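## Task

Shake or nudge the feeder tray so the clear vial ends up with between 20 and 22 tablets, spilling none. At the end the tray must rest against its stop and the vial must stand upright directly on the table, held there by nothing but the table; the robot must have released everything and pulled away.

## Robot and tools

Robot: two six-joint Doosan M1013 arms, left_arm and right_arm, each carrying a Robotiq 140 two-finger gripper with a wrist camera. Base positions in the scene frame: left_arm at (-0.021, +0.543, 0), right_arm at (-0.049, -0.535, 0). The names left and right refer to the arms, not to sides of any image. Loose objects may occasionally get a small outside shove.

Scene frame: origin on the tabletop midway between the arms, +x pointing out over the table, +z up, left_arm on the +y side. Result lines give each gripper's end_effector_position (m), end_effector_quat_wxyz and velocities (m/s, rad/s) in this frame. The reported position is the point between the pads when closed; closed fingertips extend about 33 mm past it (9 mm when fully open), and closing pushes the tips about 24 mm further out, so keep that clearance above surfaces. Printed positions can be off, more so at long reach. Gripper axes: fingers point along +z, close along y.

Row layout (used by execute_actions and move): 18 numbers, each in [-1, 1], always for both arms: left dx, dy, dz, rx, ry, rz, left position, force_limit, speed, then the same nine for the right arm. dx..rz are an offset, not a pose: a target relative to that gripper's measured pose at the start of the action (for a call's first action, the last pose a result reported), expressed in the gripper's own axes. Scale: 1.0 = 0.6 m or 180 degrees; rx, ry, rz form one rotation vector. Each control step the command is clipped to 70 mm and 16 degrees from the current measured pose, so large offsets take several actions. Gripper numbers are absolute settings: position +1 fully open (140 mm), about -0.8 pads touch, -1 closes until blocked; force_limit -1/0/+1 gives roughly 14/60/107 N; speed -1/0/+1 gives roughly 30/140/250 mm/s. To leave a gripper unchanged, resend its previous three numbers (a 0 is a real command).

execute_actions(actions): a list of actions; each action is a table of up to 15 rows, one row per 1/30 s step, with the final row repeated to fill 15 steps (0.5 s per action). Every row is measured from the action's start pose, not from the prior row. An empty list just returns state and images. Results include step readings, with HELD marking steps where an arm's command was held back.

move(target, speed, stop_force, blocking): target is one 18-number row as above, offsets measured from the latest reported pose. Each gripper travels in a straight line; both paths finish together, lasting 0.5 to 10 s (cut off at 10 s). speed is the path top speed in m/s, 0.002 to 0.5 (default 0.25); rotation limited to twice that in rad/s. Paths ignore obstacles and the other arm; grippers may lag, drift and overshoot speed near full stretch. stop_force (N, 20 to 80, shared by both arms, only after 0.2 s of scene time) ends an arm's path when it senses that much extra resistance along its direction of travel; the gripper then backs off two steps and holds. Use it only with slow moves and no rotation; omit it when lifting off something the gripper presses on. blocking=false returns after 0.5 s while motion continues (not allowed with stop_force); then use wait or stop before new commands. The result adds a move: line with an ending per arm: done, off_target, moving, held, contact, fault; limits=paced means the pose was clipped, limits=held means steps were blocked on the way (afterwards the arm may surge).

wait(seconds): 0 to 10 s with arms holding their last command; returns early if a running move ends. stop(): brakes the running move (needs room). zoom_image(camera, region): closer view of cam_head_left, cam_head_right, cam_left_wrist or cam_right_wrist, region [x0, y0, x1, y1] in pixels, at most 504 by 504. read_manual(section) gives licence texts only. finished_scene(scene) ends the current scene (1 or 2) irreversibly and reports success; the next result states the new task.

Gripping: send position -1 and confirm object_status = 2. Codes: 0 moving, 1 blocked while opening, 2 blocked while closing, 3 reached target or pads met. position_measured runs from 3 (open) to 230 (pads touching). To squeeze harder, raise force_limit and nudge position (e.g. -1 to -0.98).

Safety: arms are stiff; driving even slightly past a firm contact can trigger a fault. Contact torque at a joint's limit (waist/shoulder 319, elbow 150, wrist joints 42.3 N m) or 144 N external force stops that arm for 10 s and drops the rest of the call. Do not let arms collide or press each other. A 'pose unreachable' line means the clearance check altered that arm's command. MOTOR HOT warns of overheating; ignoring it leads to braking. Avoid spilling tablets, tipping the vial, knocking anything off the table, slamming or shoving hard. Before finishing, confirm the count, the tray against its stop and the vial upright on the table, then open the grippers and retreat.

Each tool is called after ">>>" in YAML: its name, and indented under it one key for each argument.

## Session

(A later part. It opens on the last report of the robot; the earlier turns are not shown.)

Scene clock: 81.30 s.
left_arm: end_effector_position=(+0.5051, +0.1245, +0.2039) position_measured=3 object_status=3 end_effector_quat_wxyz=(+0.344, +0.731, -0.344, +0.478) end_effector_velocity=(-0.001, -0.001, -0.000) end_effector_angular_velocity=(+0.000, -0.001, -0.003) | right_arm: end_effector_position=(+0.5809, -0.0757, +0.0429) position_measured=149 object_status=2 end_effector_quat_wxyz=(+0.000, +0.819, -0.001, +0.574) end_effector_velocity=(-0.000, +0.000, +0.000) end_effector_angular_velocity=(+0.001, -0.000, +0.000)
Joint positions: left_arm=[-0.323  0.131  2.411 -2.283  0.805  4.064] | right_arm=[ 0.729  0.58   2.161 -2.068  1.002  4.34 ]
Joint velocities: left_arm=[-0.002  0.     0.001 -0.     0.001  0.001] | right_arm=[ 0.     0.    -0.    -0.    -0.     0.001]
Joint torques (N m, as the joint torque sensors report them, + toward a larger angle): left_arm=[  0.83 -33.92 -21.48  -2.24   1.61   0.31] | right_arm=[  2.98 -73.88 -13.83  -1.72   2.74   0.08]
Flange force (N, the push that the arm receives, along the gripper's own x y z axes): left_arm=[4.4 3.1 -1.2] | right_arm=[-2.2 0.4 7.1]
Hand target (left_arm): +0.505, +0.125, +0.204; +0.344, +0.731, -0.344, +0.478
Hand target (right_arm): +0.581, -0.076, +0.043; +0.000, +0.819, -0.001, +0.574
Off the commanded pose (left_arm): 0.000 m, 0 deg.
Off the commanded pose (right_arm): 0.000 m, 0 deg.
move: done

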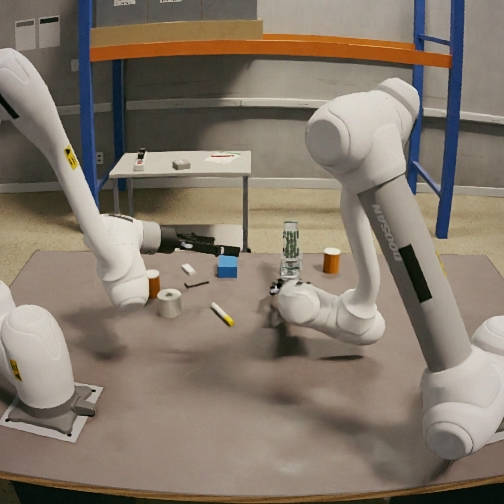

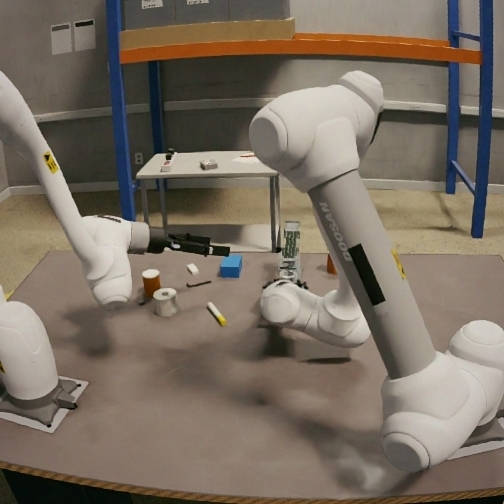

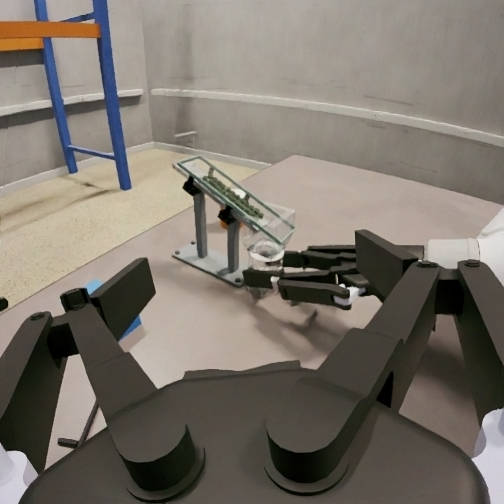

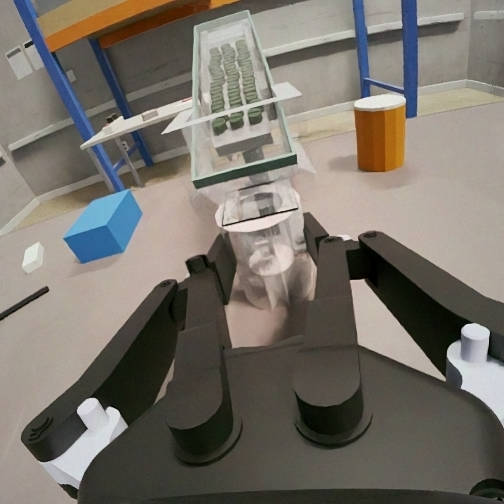

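>>> move:
  target: [0.256,-0.035,0.109,-0.395,-0.284,0.604,0.3,-0.5,0, 0,0,0,0,0,0,-1,-0.7,-0.7]
  speed: 0.35

>>> move:
  target: [-0.13,-0.215,0.07,0,0,0,0.3,-0.5,0, 0,0,0,0,0,0,-1,-0.7,-0.7]
  speed: 0.3

Scene clock: 102.60 s.
left_arm: end_effector_position=(+0.5989, +0.0543, +0.3232) position_measured=91 object_status=3 end_effector_quat_wxyz=(-0.002, -0.001, +1.000, +0.000) end_effector_velocity=(+0.001, +0.001, +0.000) end_effector_angular_velocity=(+0.000, -0.000, -0.001) | right_arm: end_effector_position=(+0.5809, -0.0757, +0.0429) position_measured=149 object_status=2 end_effector_quat_wxyz=(+0.000, +0.819, -0.001, +0.574) end_effector_velocity=(+0.000, -0.001, +0.000) end_effector_angular_velocity=(+0.000, -0.001, -0.002)
Joint positions: left_arm=[-0.582  0.389  1.309 -0.002  1.447  4.   ] | right_arm=[ 0.729  0.58   2.161 -2.068  1.002  4.34 ]
Joint velocities: left_arm=[ 0.001  0.    -0.001  0.     0.001  0.002] | right_arm=[-0.    -0.    -0.     0.001  0.002  0.   ]
Joint torques (N m, as the joint torque sensors report them, + toward a larger angle): left_arm=[  1.12 -76.92 -39.29   4.06   0.13   0.05] | right_arm=[  1.97 -74.59 -13.62  -1.79   2.24   0.46]
Flange force (N, the push that the arm receives, along the gripper's own x y z axes): left_arm=[1.7 0.3 -3.6] | right_arm=[-3.4 -2.0 6.3]
Hand target (left_arm): +0.599, +0.054, +0.323; -0.002, -0.001, +1.000, +0.000
Hand target (right_arm): +0.581, -0.076, +0.043; +0.000, +0.819, -0.001, +0.574
Off the commanded pose (left_arm): 0.001 m, 0 deg.
Off the commanded pose (right_arm): 0.000 m, 0 deg.
move: done

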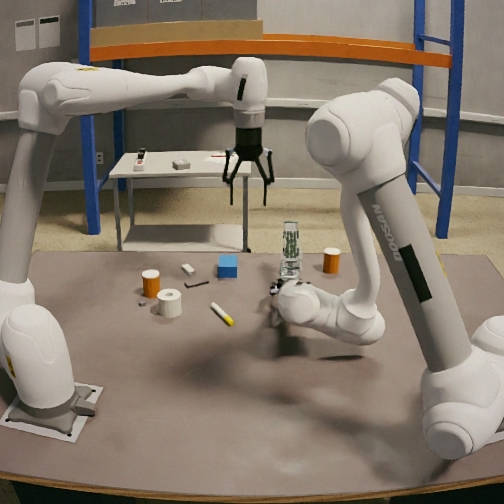

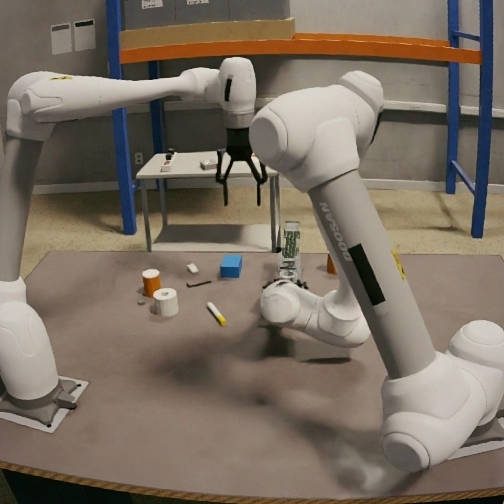

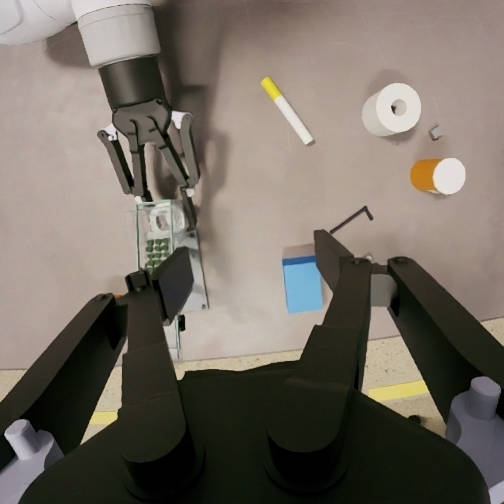

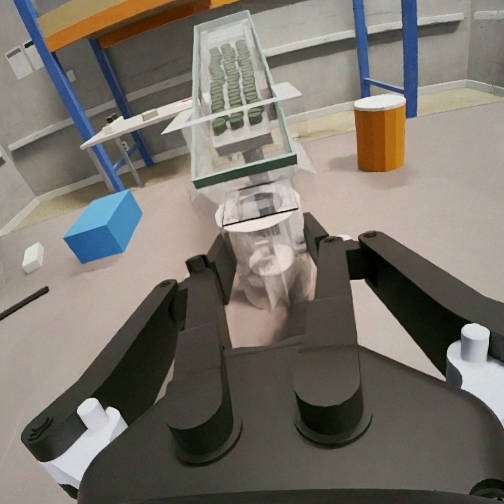

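Scene clock: 103.53 s.
left_arm: end_effector_position=(+0.6770, -0.0745, +0.2811) position_measured=91 object_status=3 end_effector_quat_wxyz=(-0.002, -0.001, +1.000, +0.000) end_effector_velocity=(+0.000, +0.000, -0.000) end_effector_angular_velocity=(+0.000, +0.000, +0.001) | right_arm: end_effector_position=(+0.5809, -0.0757, +0.0429) position_measured=149 object_status=2 end_effector_quat_wxyz=(+0.000, +0.819, -0.001, +0.574) end_effector_velocity=(+0.000, -0.000, -0.000) end_effector_angular_velocity=(+0.000, +0.001, -0.001)
Joint positions: left_arm=[-0.632  0.648  0.983 -0.002  1.514  3.95 ] | right_arm=[ 0.729  0.58   2.161 -2.068  1.002  4.34 ]
Joint velocities: left_arm=[ 0.001  0.001 -0.    -0.     0.    -0.001] | right_arm=[-0.     0.    -0.     0.001 -0.001 -0.   ]
Joint torques (N m, as the joint torque sensors report them, + toward a larger angle): left_arm=[  -0.27 -100.88  -41.74    4.18   -0.45    0.33] | right_arm=[  1.22 -71.96 -12.94  -1.33   2.44   0.71]
Flange force (N, the push that the arm receives, along the gripper's own x y z axes): left_arm=[4.6 4.7 -1.4] | right_arm=[1.0 -1.7 4.3]
Hand target (left_arm): +0.677, -0.075, +0.281; -0.002, -0.001, +1.000, +0.000
Hand target (right_arm): +0.581, -0.076, +0.043; +0.000, +0.819, -0.001, +0.574
Off the commanded pose (left_arm): 0.000 m, 0 deg.
Off the commanded pose (right_arm): 0.000 m, 0 deg.
move: done

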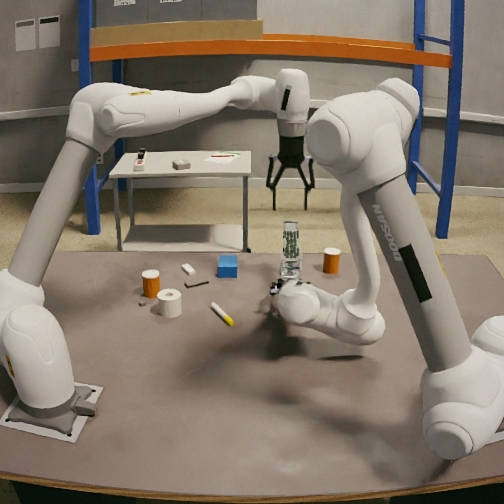

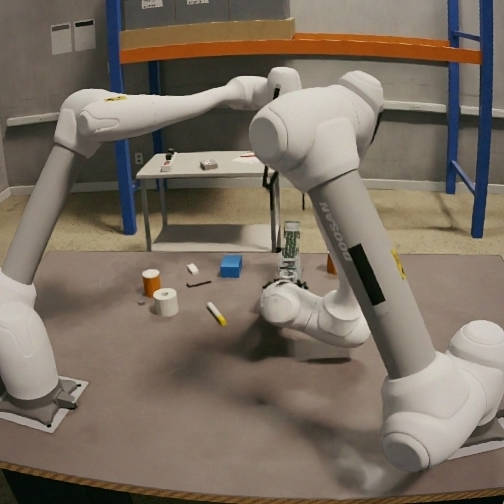

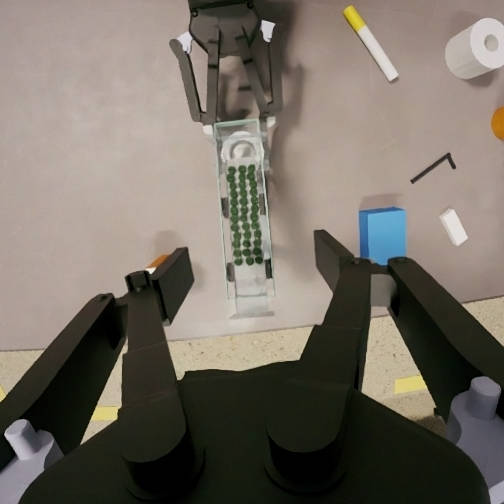

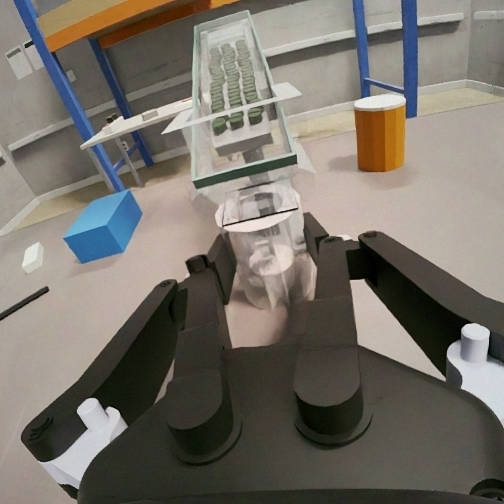

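>>> zoom_image:
  camera: "cam_left_wrist"
  region: [200, 105, 290, 195]

>>> zoom_image:
  camera: "cam_left_wrist"
  region: [170, 155, 340, 325]

Region (200, 105, 290, 195) of cam_left_wrist's 504x504 image, scaled by 5.600, with more detail than that image has.

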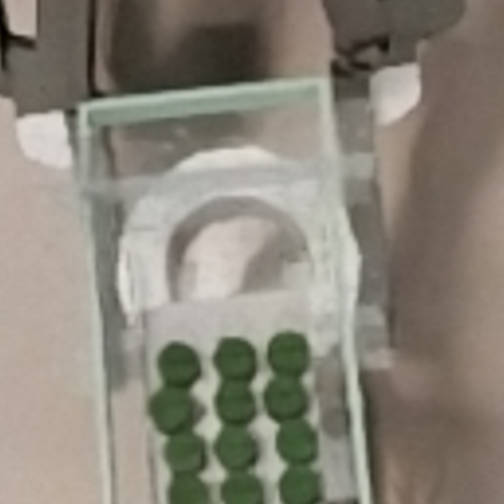

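Region (170, 155, 340, 325) of cam_left_wrist's 504x504 image, scaled by 2.965, with more detail than that image has.

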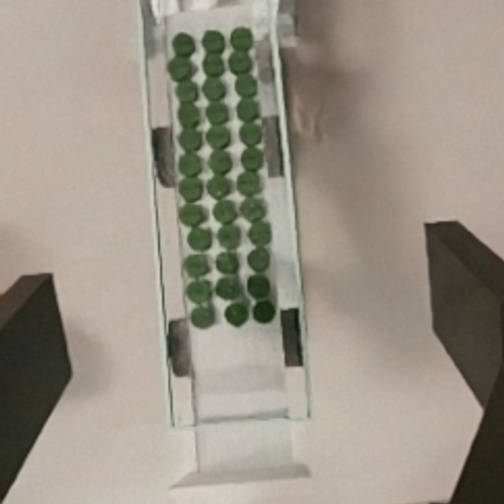

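>>> move:
  target: [-0.1,0.15,0.12,0.2,0,0.0,0.3,-0.5,0, 0,0,0,0,0,0,-1,-0.7,-0.7]
  speed: 0.25

Scene clock: 116.77 s.
left_arm: end_effector_position=(+0.7369, +0.0153, +0.2094) position_measured=91 object_status=3 end_effector_quat_wxyz=(-0.001, -0.001, +0.951, -0.309) end_effector_velocity=(+0.001, -0.000, +0.000) end_effector_angular_velocity=(-0.001, -0.000, +0.001) | right_arm: end_effector_position=(+0.5809, -0.0757, +0.0429) position_measured=149 object_status=2 end_effector_quat_wxyz=(+0.000, +0.819, -0.001, +0.574) end_effector_velocity=(-0.001, +0.000, -0.000) end_effector_angular_velocity=(-0.002, -0.000, +0.002)
Joint positions: left_arm=[-0.326  0.523  1.436 -0.682  0.996  4.583] | right_arm=[ 0.729  0.58   2.161 -2.068  1.002  4.34 ]
Joint velocities: left_arm=[ 0.     0.    -0.001 -0.001 -0.    -0.   ] | right_arm=[ 0.001  0.     0.001 -0.001  0.001 -0.001]
Joint torques (N m, as the joint torque sensors report them, + toward a larger angle): left_arm=[  1.04 -89.33 -37.16   1.55  -0.46   0.56] | right_arm=[  0.59 -73.04 -13.25  -1.78   2.26   0.4 ]
Flange force (N, the push that the arm receives, along the gripper's own x y z axes): left_arm=[-1.6 -3.8 -1.0] | right_arm=[-1.8 -3.0 3.2]
Hand target (left_arm): +0.737, +0.015, +0.209; -0.001, -0.001, +0.951, -0.309
Hand target (right_arm): +0.581, -0.076, +0.043; +0.000, +0.819, -0.001, +0.574
Off the commanded pose (left_arm): 0.001 m, 0 deg.
Off the commanded pose (right_arm): 0.000 m, 0 deg.
move: done

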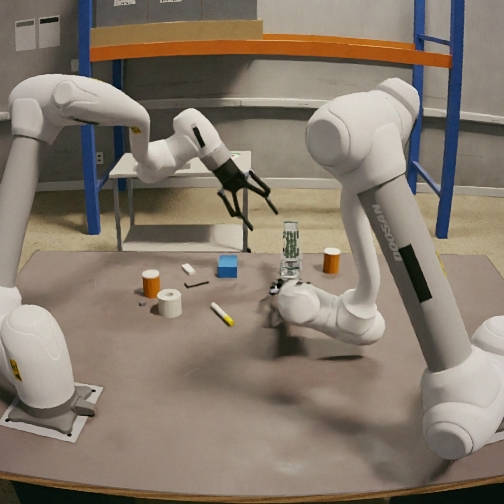

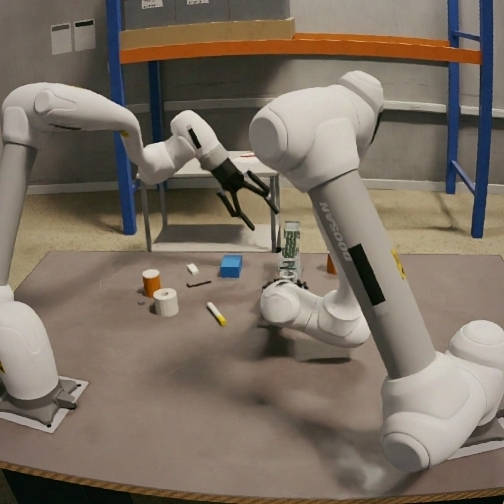

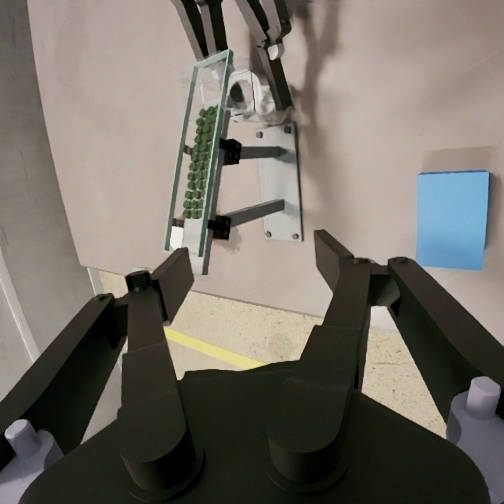

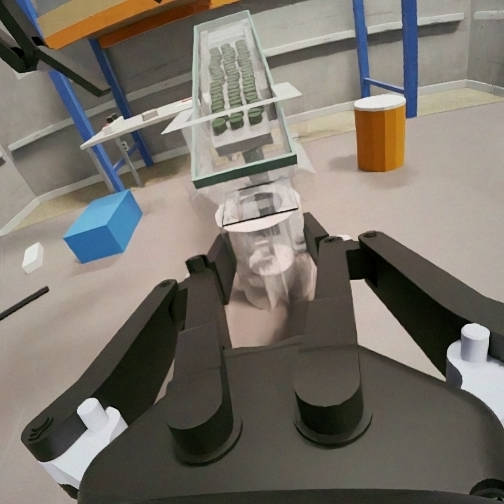

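>>> zoom_image:
  camera: "cam_left_wrist"
  region: [150, 160, 270, 280]

>>> zoom_image:
  camera: "cam_left_wrist"
  region: [170, 40, 310, 180]

Region (150, 160, 270, 280) of cam_left_wrist's 504x504 image, scaled by 4.200, with more detail than that image has.

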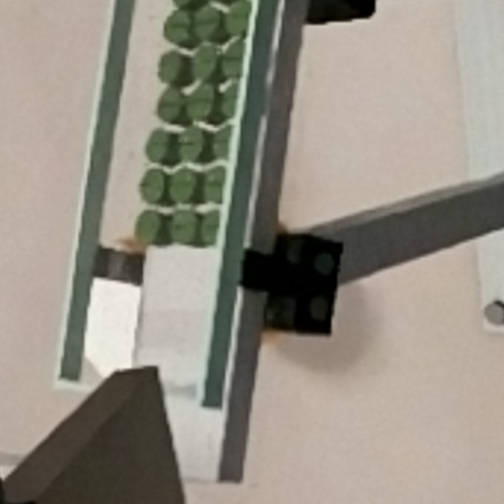

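Region (170, 40, 310, 180) of cam_left_wrist's 504x504 image, scaled by 3.600, with more detail than that image has.

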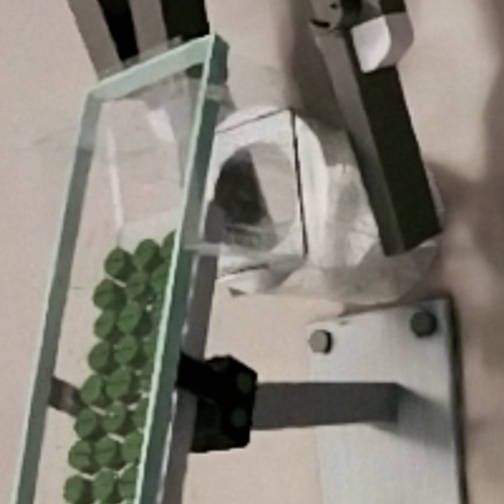

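>>> move:
  target: [-0.047,-0.16,0.034,-0.2,0,0.0,0.3,-0.5,0, 0,0,0,0,0,0,-1,-0.7,-0.7]
  speed: 0.2

Scene clock: 135.67 s.
left_arm: end_effector_position=(+0.7471, -0.0068, +0.2203) position_measured=91 object_status=3 end_effector_quat_wxyz=(-0.001, +0.001, +0.980, -0.199) end_effector_velocity=(-0.000, +0.000, -0.000) end_effector_angular_velocity=(+0.000, +0.000, +0.000) | right_arm: end_effector_position=(+0.5809, -0.0757, +0.0429) position_measured=149 object_status=2 end_effector_quat_wxyz=(+0.000, +0.819, -0.001, +0.574) end_effector_velocity=(-0.001, +0.001, -0.000) end_effector_angular_velocity=(-0.000, +0.001, +0.002)
Joint positions: left_arm=[-0.411  0.572  1.265 -0.381  1.122  4.31 ] | right_arm=[ 0.729  0.58   2.161 -2.068  1.002  4.34 ]
Joint velocities: left_arm=[ 0. -0.  0.  0. -0.  0.] | right_arm=[ 0.002 -0.    -0.     0.    -0.001 -0.001]
Joint torques (N m, as the joint torque sensors report them, + toward a larger angle): left_arm=[-15.95 -89.53 -41.09  -2.11  -4.36   0.07] | right_arm=[ -0.41 -70.27 -13.19  -1.58   2.47   0.4 ]
Flange force (N, the push that the arm receives, along the gripper's own x y z axes): left_arm=[-2.1 15.1 -16.7] | right_arm=[2.2 -2.4 -0.5]
Hand target (left_arm): +0.747, -0.007, +0.220; -0.001, +0.001, +0.980, -0.199
Hand target (right_arm): +0.581, -0.076, +0.043; +0.000, +0.819, -0.001, +0.574
Off the commanded pose (left_arm): 0.076 m, 23 deg.
Off the commanded pose (right_arm): 0.000 m, 0 deg.
FORCE FAULT: contact force on the left arm reached its limit, and that arm stopped for 10 seconds. The contact can be on any part of that arm, not only on its tool. That time counts as 17 of the actions that you can send in this scene. That arm's remaining commands of this call were not run. That arm holds still and accepts commands again. Move the arm away from the contact; if what it grips holds it there, let go first. Pushing or pulling that hard again can fault the arm again.
move: fault (left_arm)

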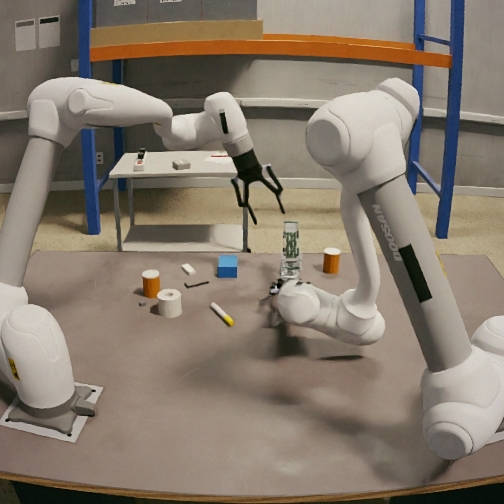

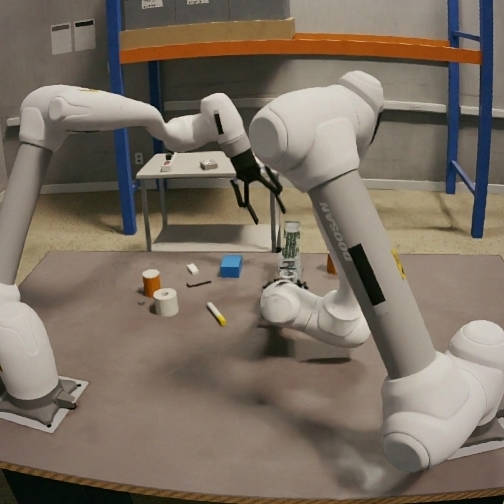

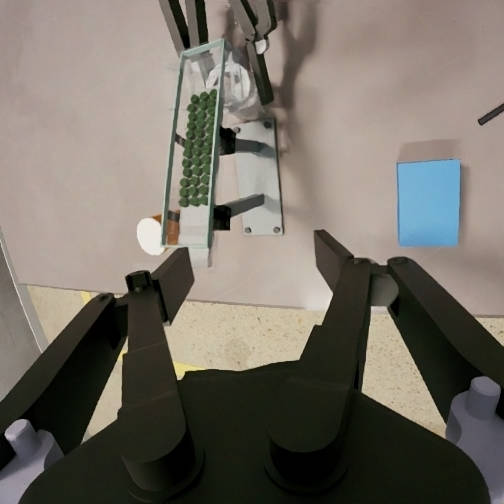

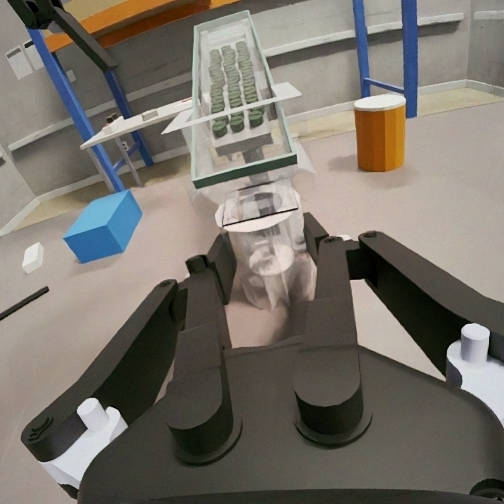

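>>> move:
  target: [0,-0.024,-0.1,0,0,0.0,0.3,-0.5,0, 0,0,0,0,0,0,-1,-0.7,-0.7]
  speed: 0.1

>>> move:
  target: [0,-0.110,0.047,-0.128,0,0.0,0.3,-0.5,0, 0,0,0,0,0,0,-1,-0.7,-0.7]
  speed: 0.2

>>> zoom_image:
  camera: "cam_left_wrist"
  region: [170, 170, 340, 320]

>>> zoom_image:
  camera: "cam_head_left"
  region: [250, 180, 330, 260]

Scene clock: 145.23 s.
left_arm: end_effector_position=(+0.7470, +0.0033, +0.2814) position_measured=91 object_status=3 end_effector_quat_wxyz=(-0.001, +0.001, +0.980, -0.199) end_effector_velocity=(-0.001, -0.001, -0.002) end_effector_angular_velocity=(+0.001, +0.002, -0.001) | right_arm: end_effector_position=(+0.5809, -0.0757, +0.0429) position_measured=149 object_status=2 end_effector_quat_wxyz=(+0.000, +0.819, -0.001, +0.574) end_effector_velocity=(+0.000, +0.000, +0.000) end_effector_angular_velocity=(-0.001, +0.000, +0.001)
Joint positions: left_arm=[-0.401  0.542  1.202 -0.368  1.212  4.283] | right_arm=[ 0.729  0.58   2.161 -2.068  1.002  4.34 ]
Joint velocities: left_arm=[-0.002  0.001  0.001  0.    -0.001 -0.001] | right_arm=[ 0.    -0.    -0.    -0.    -0.    -0.002]
Joint torques (N m, as the joint torque sensors report them, + toward a larger angle): left_arm=[  0.2  -93.21 -40.66   2.74  -0.78   0.45] | right_arm=[  1.38 -73.54 -12.57  -1.21   2.22   0.37]
Flange force (N, the push that the arm receives, along the gripper's own x y z axes): left_arm=[0.9 -1.7 -2.1] | right_arm=[-2.2 -2.5 6.5]
Hand target (left_arm): +0.747, +0.003, +0.281; -0.001, +0.001, +0.980, -0.199
Hand target (right_arm): +0.581, -0.076, +0.043; +0.000, +0.819, -0.001, +0.574
Off the commanded pose (left_arm): 0.000 m, 0 deg.
Off the commanded pose (right_arm): 0.000 m, 0 deg.
move: done

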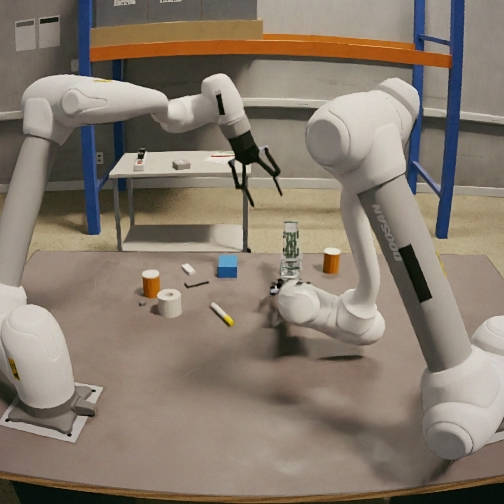

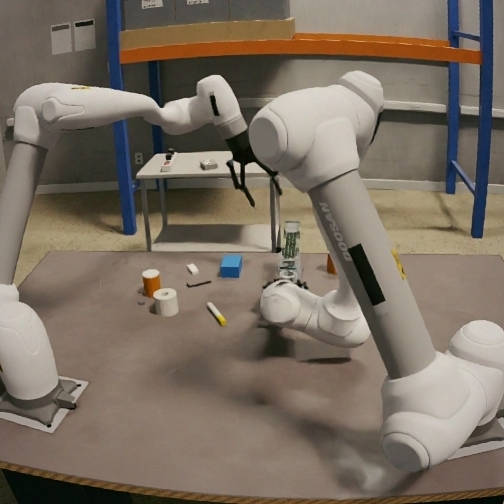

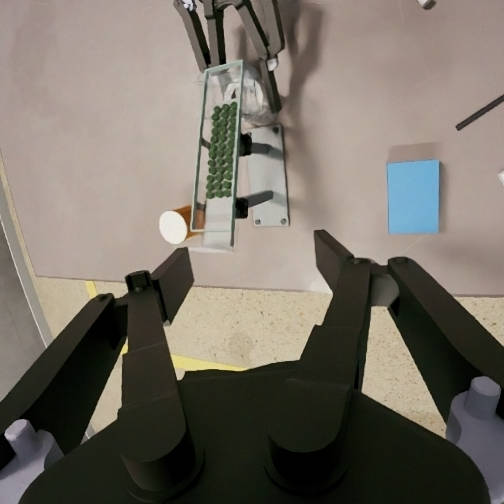

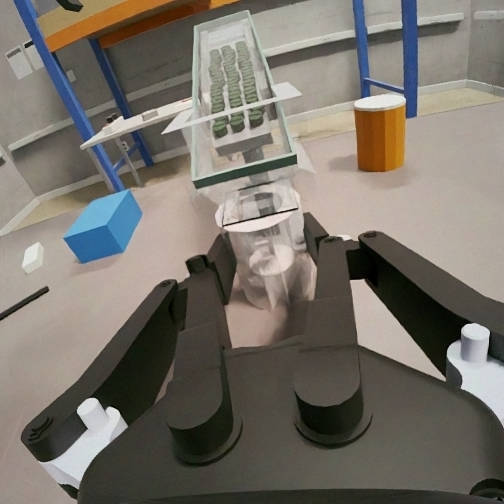

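Scene clock: 146.57 s.
left_arm: end_effector_position=(+0.7467, -0.0683, +0.2811) position_measured=91 object_status=3 end_effector_quat_wxyz=(-0.001, +0.001, +1.000, +0.001) end_effector_velocity=(-0.001, -0.000, -0.000) end_effector_angular_velocity=(+0.001, +0.001, +0.001) | right_arm: end_effector_position=(+0.5809, -0.0757, +0.0429) position_measured=149 object_status=2 end_effector_quat_wxyz=(+0.000, +0.819, -0.001, +0.574) end_effector_velocity=(+0.001, -0.001, +0.000) end_effector_angular_velocity=(-0.002, -0.001, +0.000)
Joint positions: left_arm=[-0.579  0.749  0.809  0.001  1.586  4.006] | right_arm=[ 0.729  0.58   2.161 -2.068  1.002  4.34 ]
Joint velocities: left_arm=[-0.001  0.001 -0.001  0.     0.002 -0.001] | right_arm=[-0.001  0.     0.    -0.001  0.001 -0.001]
Joint torques (N m, as the joint torque sensors report them, + toward a larger angle): left_arm=[  -0.09 -108.89  -39.79    3.84   -0.26    0.25] | right_arm=[  1.43 -74.03 -12.68  -1.64   2.12   0.4 ]
Flange force (N, the push that the arm receives, along the gripper's own x y z axes): left_arm=[-0.4 -0.7 -3.3] | right_arm=[-2.8 -3.2 6.5]
Hand target (left_arm): +0.747, -0.068, +0.281; -0.001, +0.001, +1.000, +0.001
Hand target (right_arm): +0.581, -0.076, +0.043; +0.000, +0.819, -0.001, +0.574
Off the commanded pose (left_arm): 0.000 m, 0 deg.
Off the commanded pose (right_arm): 0.000 m, 0 deg.
move: done

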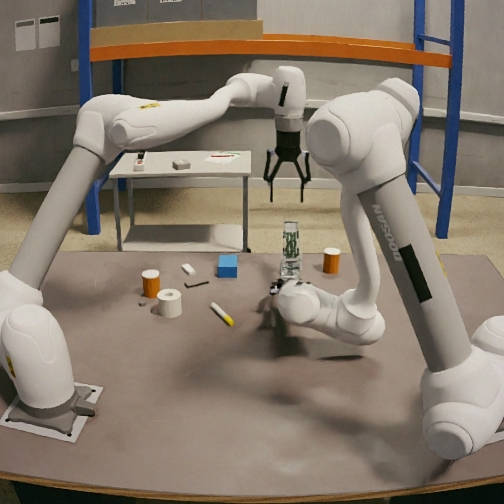

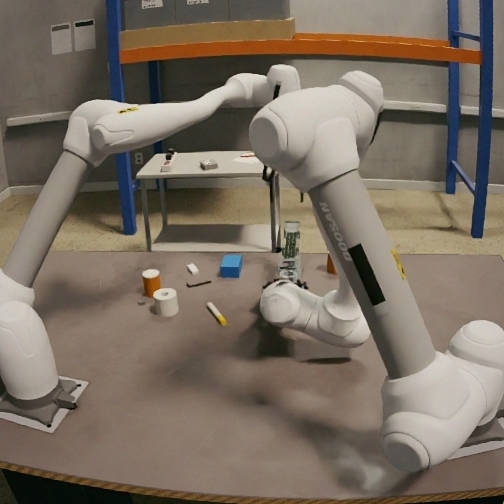

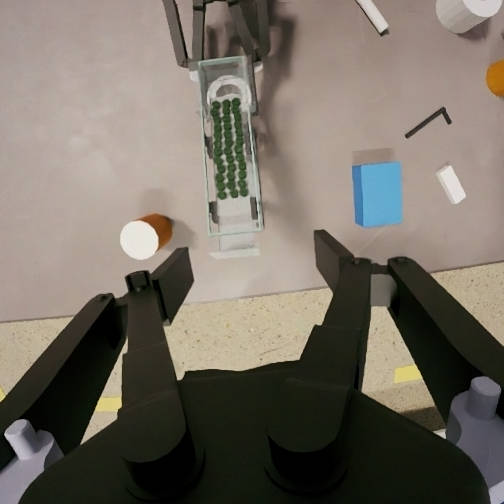

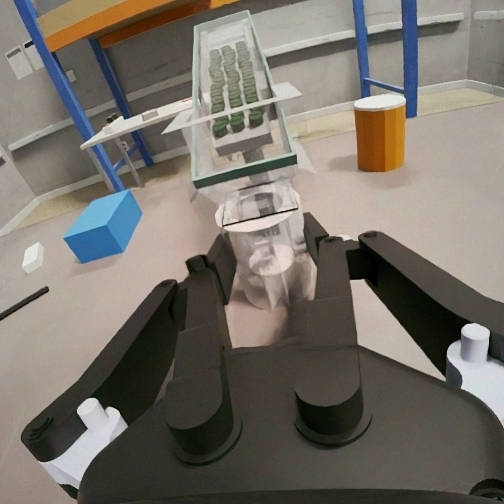

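Region (170, 170, 340, 320) of cam_left_wrist's 504x504 image, scaled by 2.965, with more detail than that image has; it fills the top 445 rows of this view, and the rest is white.

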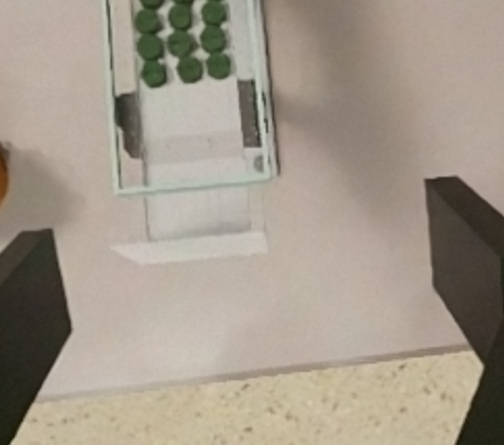

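Region (250, 180, 330, 260) of cam_head_left's 504x504 image, scaled by 6.300, with more detail than that image has.

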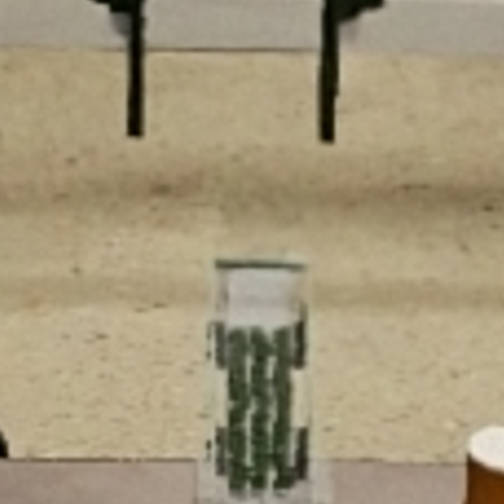

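>>> move:
  target: [0,-0.02,0.11,0,0,0.0,0.3,-0.5,0, 0,0,0,0,0,0,-1,-0.7,-0.7]
  speed: 0.08

>>> zoom_image:
  camera: "cam_left_wrist"
  region: [170, 170, 340, 320]

>>> zoom_image:
  camera: "cam_head_left"
  region: [250, 180, 330, 260]

Scene clock: 152.40 s.
left_arm: end_effector_position=(+0.7467, -0.0802, +0.2148) position_measured=91 object_status=3 end_effector_quat_wxyz=(-0.001, +0.001, +1.000, +0.001) end_effector_velocity=(+0.000, +0.001, +0.000) end_effector_angular_velocity=(+0.000, +0.000, +0.001) | right_arm: end_effector_position=(+0.5809, -0.0757, +0.0429) position_measured=149 object_status=2 end_effector_quat_wxyz=(+0.000, +0.819, -0.001, +0.574) end_effector_velocity=(+0.000, -0.000, -0.000) end_effector_angular_velocity=(-0.002, +0.000, +0.000)
Joint positions: left_arm=[-0.588  0.771  0.889  0.001  1.484  3.997] | right_arm=[ 0.729  0.58   2.161 -2.068  1.002  4.34 ]
Joint velocities: left_arm=[ 0.001  0.    -0.001  0.     0.001 -0.   ] | right_arm=[-0.001 -0.    -0.    -0.    -0.001 -0.002]
Joint torques (N m, as the joint torque sensors report them, + toward a larger angle): left_arm=[   0.44 -118.99  -43.35    4.28    0.04    0.46] | right_arm=[ -0.74 -74.57 -13.82  -1.85   2.69   0.23]
Flange force (N, the push that the arm receives, along the gripper's own x y z axes): left_arm=[-1.7 -1.4 1.6] | right_arm=[-4.6 -4.6 2.9]
Hand target (left_arm): +0.747, -0.080, +0.215; -0.001, +0.001, +1.000, +0.001
Hand target (right_arm): +0.581, -0.076, +0.043; +0.000, +0.819, -0.001, +0.574
Off the commanded pose (left_arm): 0.000 m, 0 deg.
Off the commanded pose (right_arm): 0.000 m, 0 deg.
move: done

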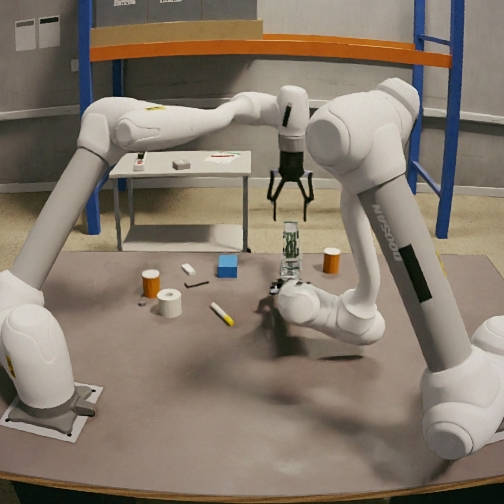

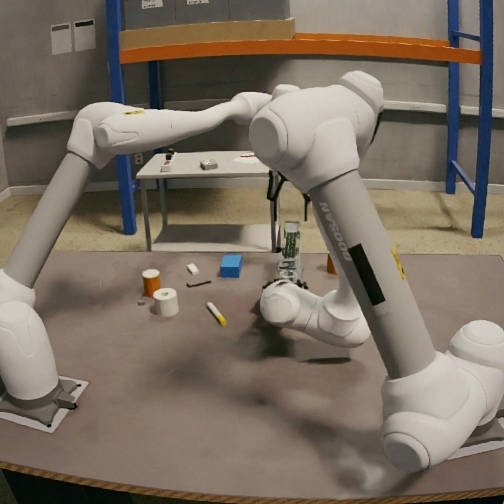

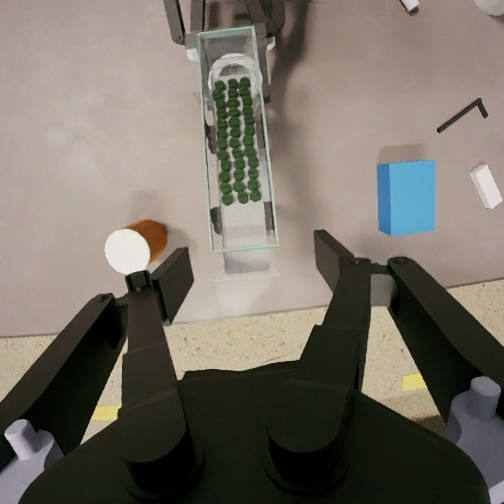

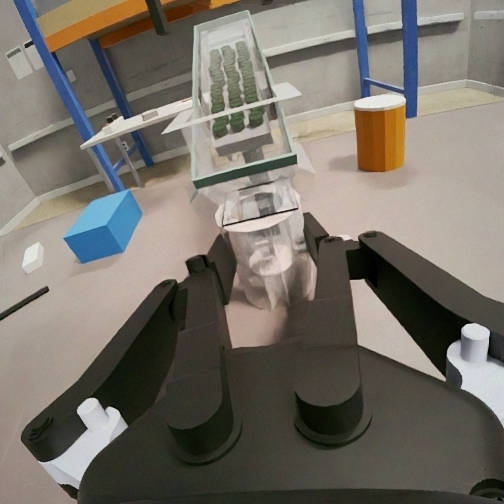

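Region (170, 170, 340, 320) of cam_left_wrist's 504x504 image, scaled by 2.965, with more detail than that image has; it fills the top 445 rows of this view, and the rest is white.

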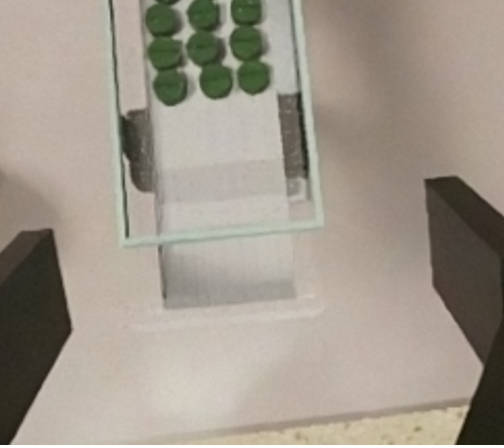

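Region (250, 180, 330, 260) of cam_head_left's 504x504 image, scaled by 6.300, with more detail than that image has.

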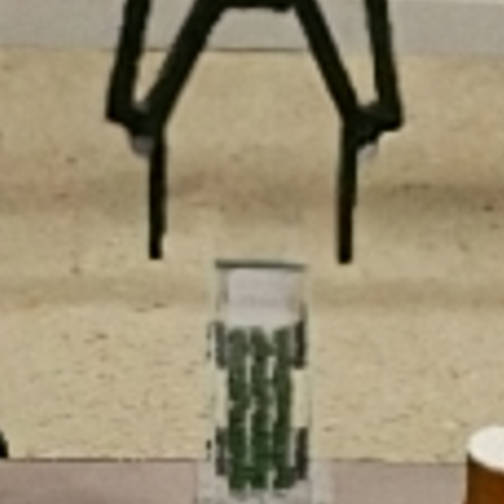

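>>> move:
  target: [-0.022,-0.005,-0.012,0,0,0.0,0.3,-1,-0.3, 0,0,0,0,0,0,-1,-0.7,-0.7]
  speed: 0.05

>>> move:
  target: [0,0,0,0,0,0.0,-1,-1,-0.5, 0,0,0,0,0,0,-1,-0.7,-0.7]

>>> zoom_image:
  camera: "cam_left_wrist"
  region: [170, 170, 340, 320]

Scene clock: 163.10 s.
left_arm: end_effector_position=(+0.7599, -0.0832, +0.2220) position_measured=91 object_status=3 end_effector_quat_wxyz=(-0.001, +0.001, +1.000, +0.001) end_effector_velocity=(-0.000, -0.001, +0.000) end_effector_angular_velocity=(-0.001, -0.001, +0.000) | right_arm: end_effector_position=(+0.5809, -0.0757, +0.0429) position_measured=149 object_status=2 end_effector_quat_wxyz=(+0.000, +0.819, -0.001, +0.574) end_effector_velocity=(-0.000, +0.000, -0.000) end_effector_angular_velocity=(+0.000, +0.002, +0.001)
Joint positions: left_arm=[-0.582  0.796  0.832  0.001  1.516  4.004] | right_arm=[ 0.729  0.58   2.161 -2.068  1.002  4.34 ]
Joint velocities: left_arm=[-0.001  0.    -0.    -0.    -0.001 -0.001] | right_arm=[ 0.    -0.     0.    -0.    -0.002 -0.   ]
Joint torques (N m, as the joint torque sensors report them, + toward a larger angle): left_arm=[   2.35 -114.4   -41.19    4.     -0.36   -0.04] | right_arm=[  0.34 -75.65 -14.84  -1.5    2.63   0.49]
Flange force (N, the push that the arm receives, along the gripper's own x y z axes): left_arm=[1.9 -1.8 -1.4] | right_arm=[-6.0 -2.1 4.6]
Hand target (left_arm): +0.760, -0.083, +0.222; -0.001, +0.001, +1.000, +0.001
Hand target (right_arm): +0.581, -0.076, +0.043; +0.000, +0.819, -0.001, +0.574
Off the commanded pose (left_arm): 0.000 m, 0 deg.
Off the commanded pose (right_arm): 0.000 m, 0 deg.
move: done

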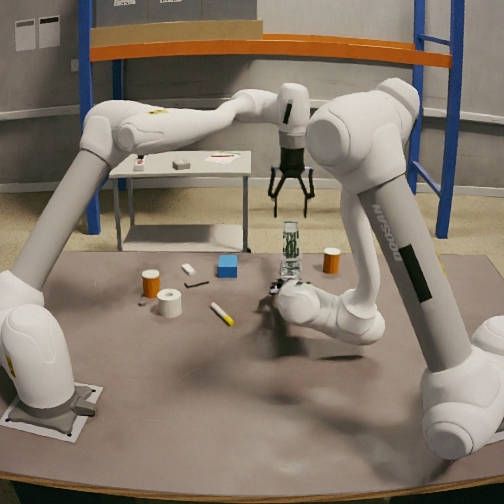

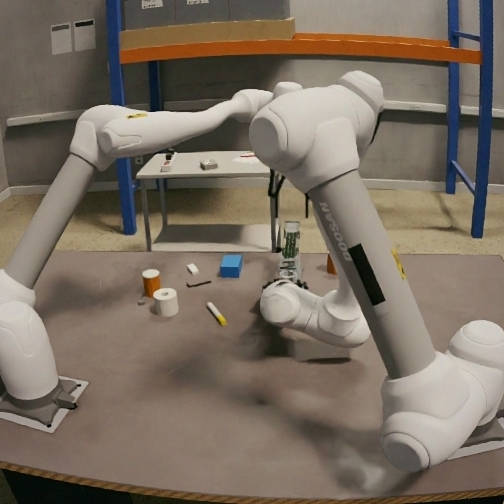

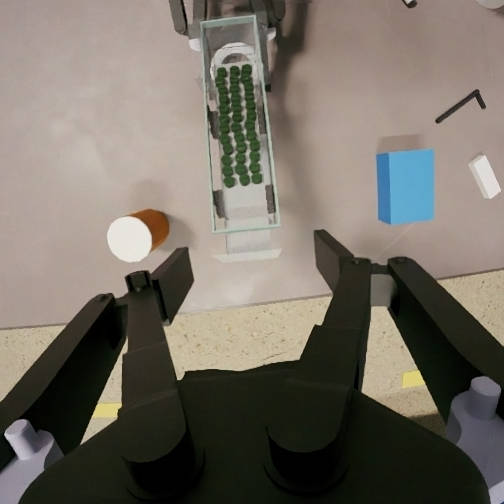

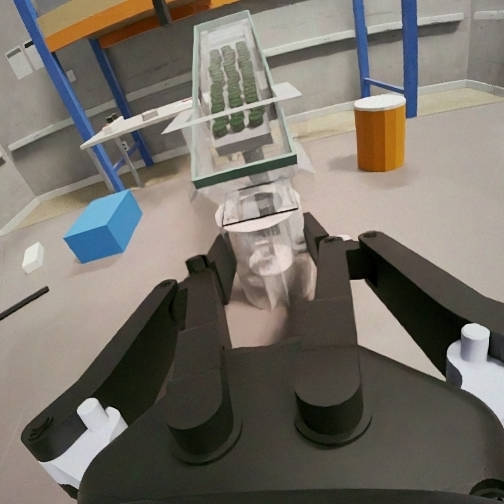

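Scene clock: 163.83 s.
left_arm: end_effector_position=(+0.7600, -0.0834, +0.2222) position_measured=162 object_status=2 end_effector_quat_wxyz=(-0.001, +0.001, +1.000, +0.001) end_effector_velocity=(+0.001, +0.000, +0.000) end_effector_angular_velocity=(+0.001, -0.001, -0.000) | right_arm: end_effector_position=(+0.5809, -0.0757, +0.0429) position_measured=149 object_status=2 end_effector_quat_wxyz=(+0.000, +0.819, -0.001, +0.574) end_effector_velocity=(+0.000, -0.000, +0.001) end_effector_angular_velocity=(-0.002, -0.002, +0.000)
Joint positions: left_arm=[-0.582  0.796  0.832  0.001  1.516  4.004] | right_arm=[ 0.729  0.58   2.161 -2.068  1.002  4.34 ]
Joint velocities: left_arm=[ 0.    -0.    -0.001  0.002  0.001  0.   ] | right_arm=[ 0.    -0.     0.     0.     0.002 -0.002]
Joint torques (N m, as the joint torque sensors report them, + toward a larger angle): left_arm=[  26.47 -111.55  -29.1    13.09    7.29    0.24] | right_arm=[ -1.2  -73.86 -14.86  -1.74   2.34   0.52]
Flange force (N, the push that the arm receives, along the gripper's own x y z axes): left_arm=[-4.4 -37.1 -7.8] | right_arm=[-4.1 -3.1 0.3]
Hand target (left_arm): +0.760, -0.083, +0.222; -0.001, +0.001, +1.000, +0.001
Hand target (right_arm): +0.581, -0.076, +0.043; +0.000, +0.819, -0.001, +0.574
Off the commanded pose (left_arm): 0.000 m, 0 deg.
Off the commanded pose (right_arm): 0.000 m, 0 deg.
move: done

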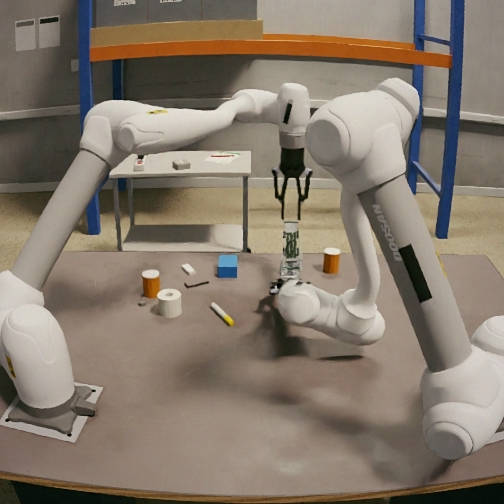

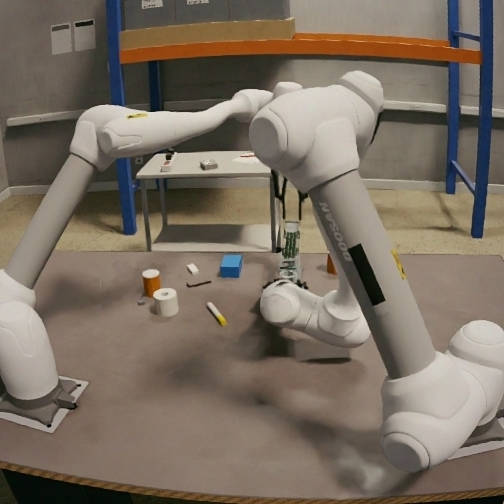

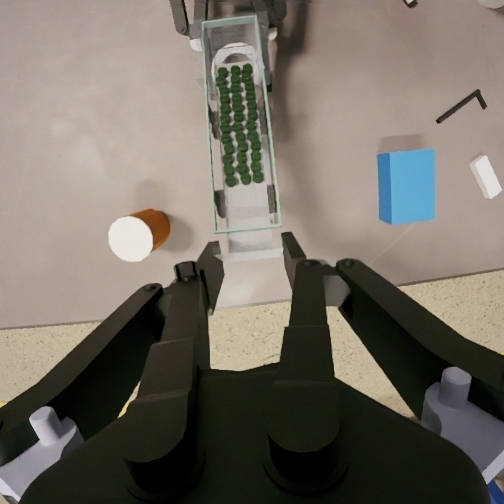

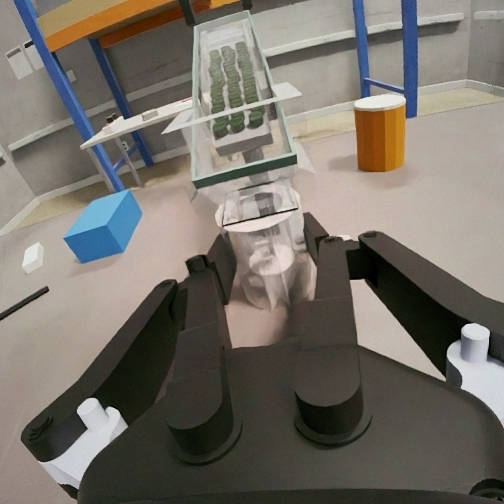

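Region (170, 170, 340, 320) of cam_left_wrist's 504x504 image, scaled by 2.965, with more detail than that image has; it fills the top 445 rows of this view, and the rest is white.

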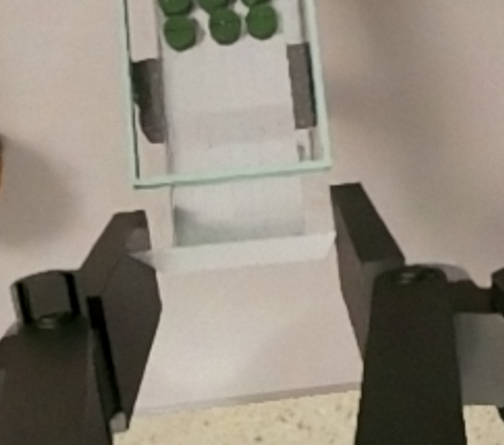

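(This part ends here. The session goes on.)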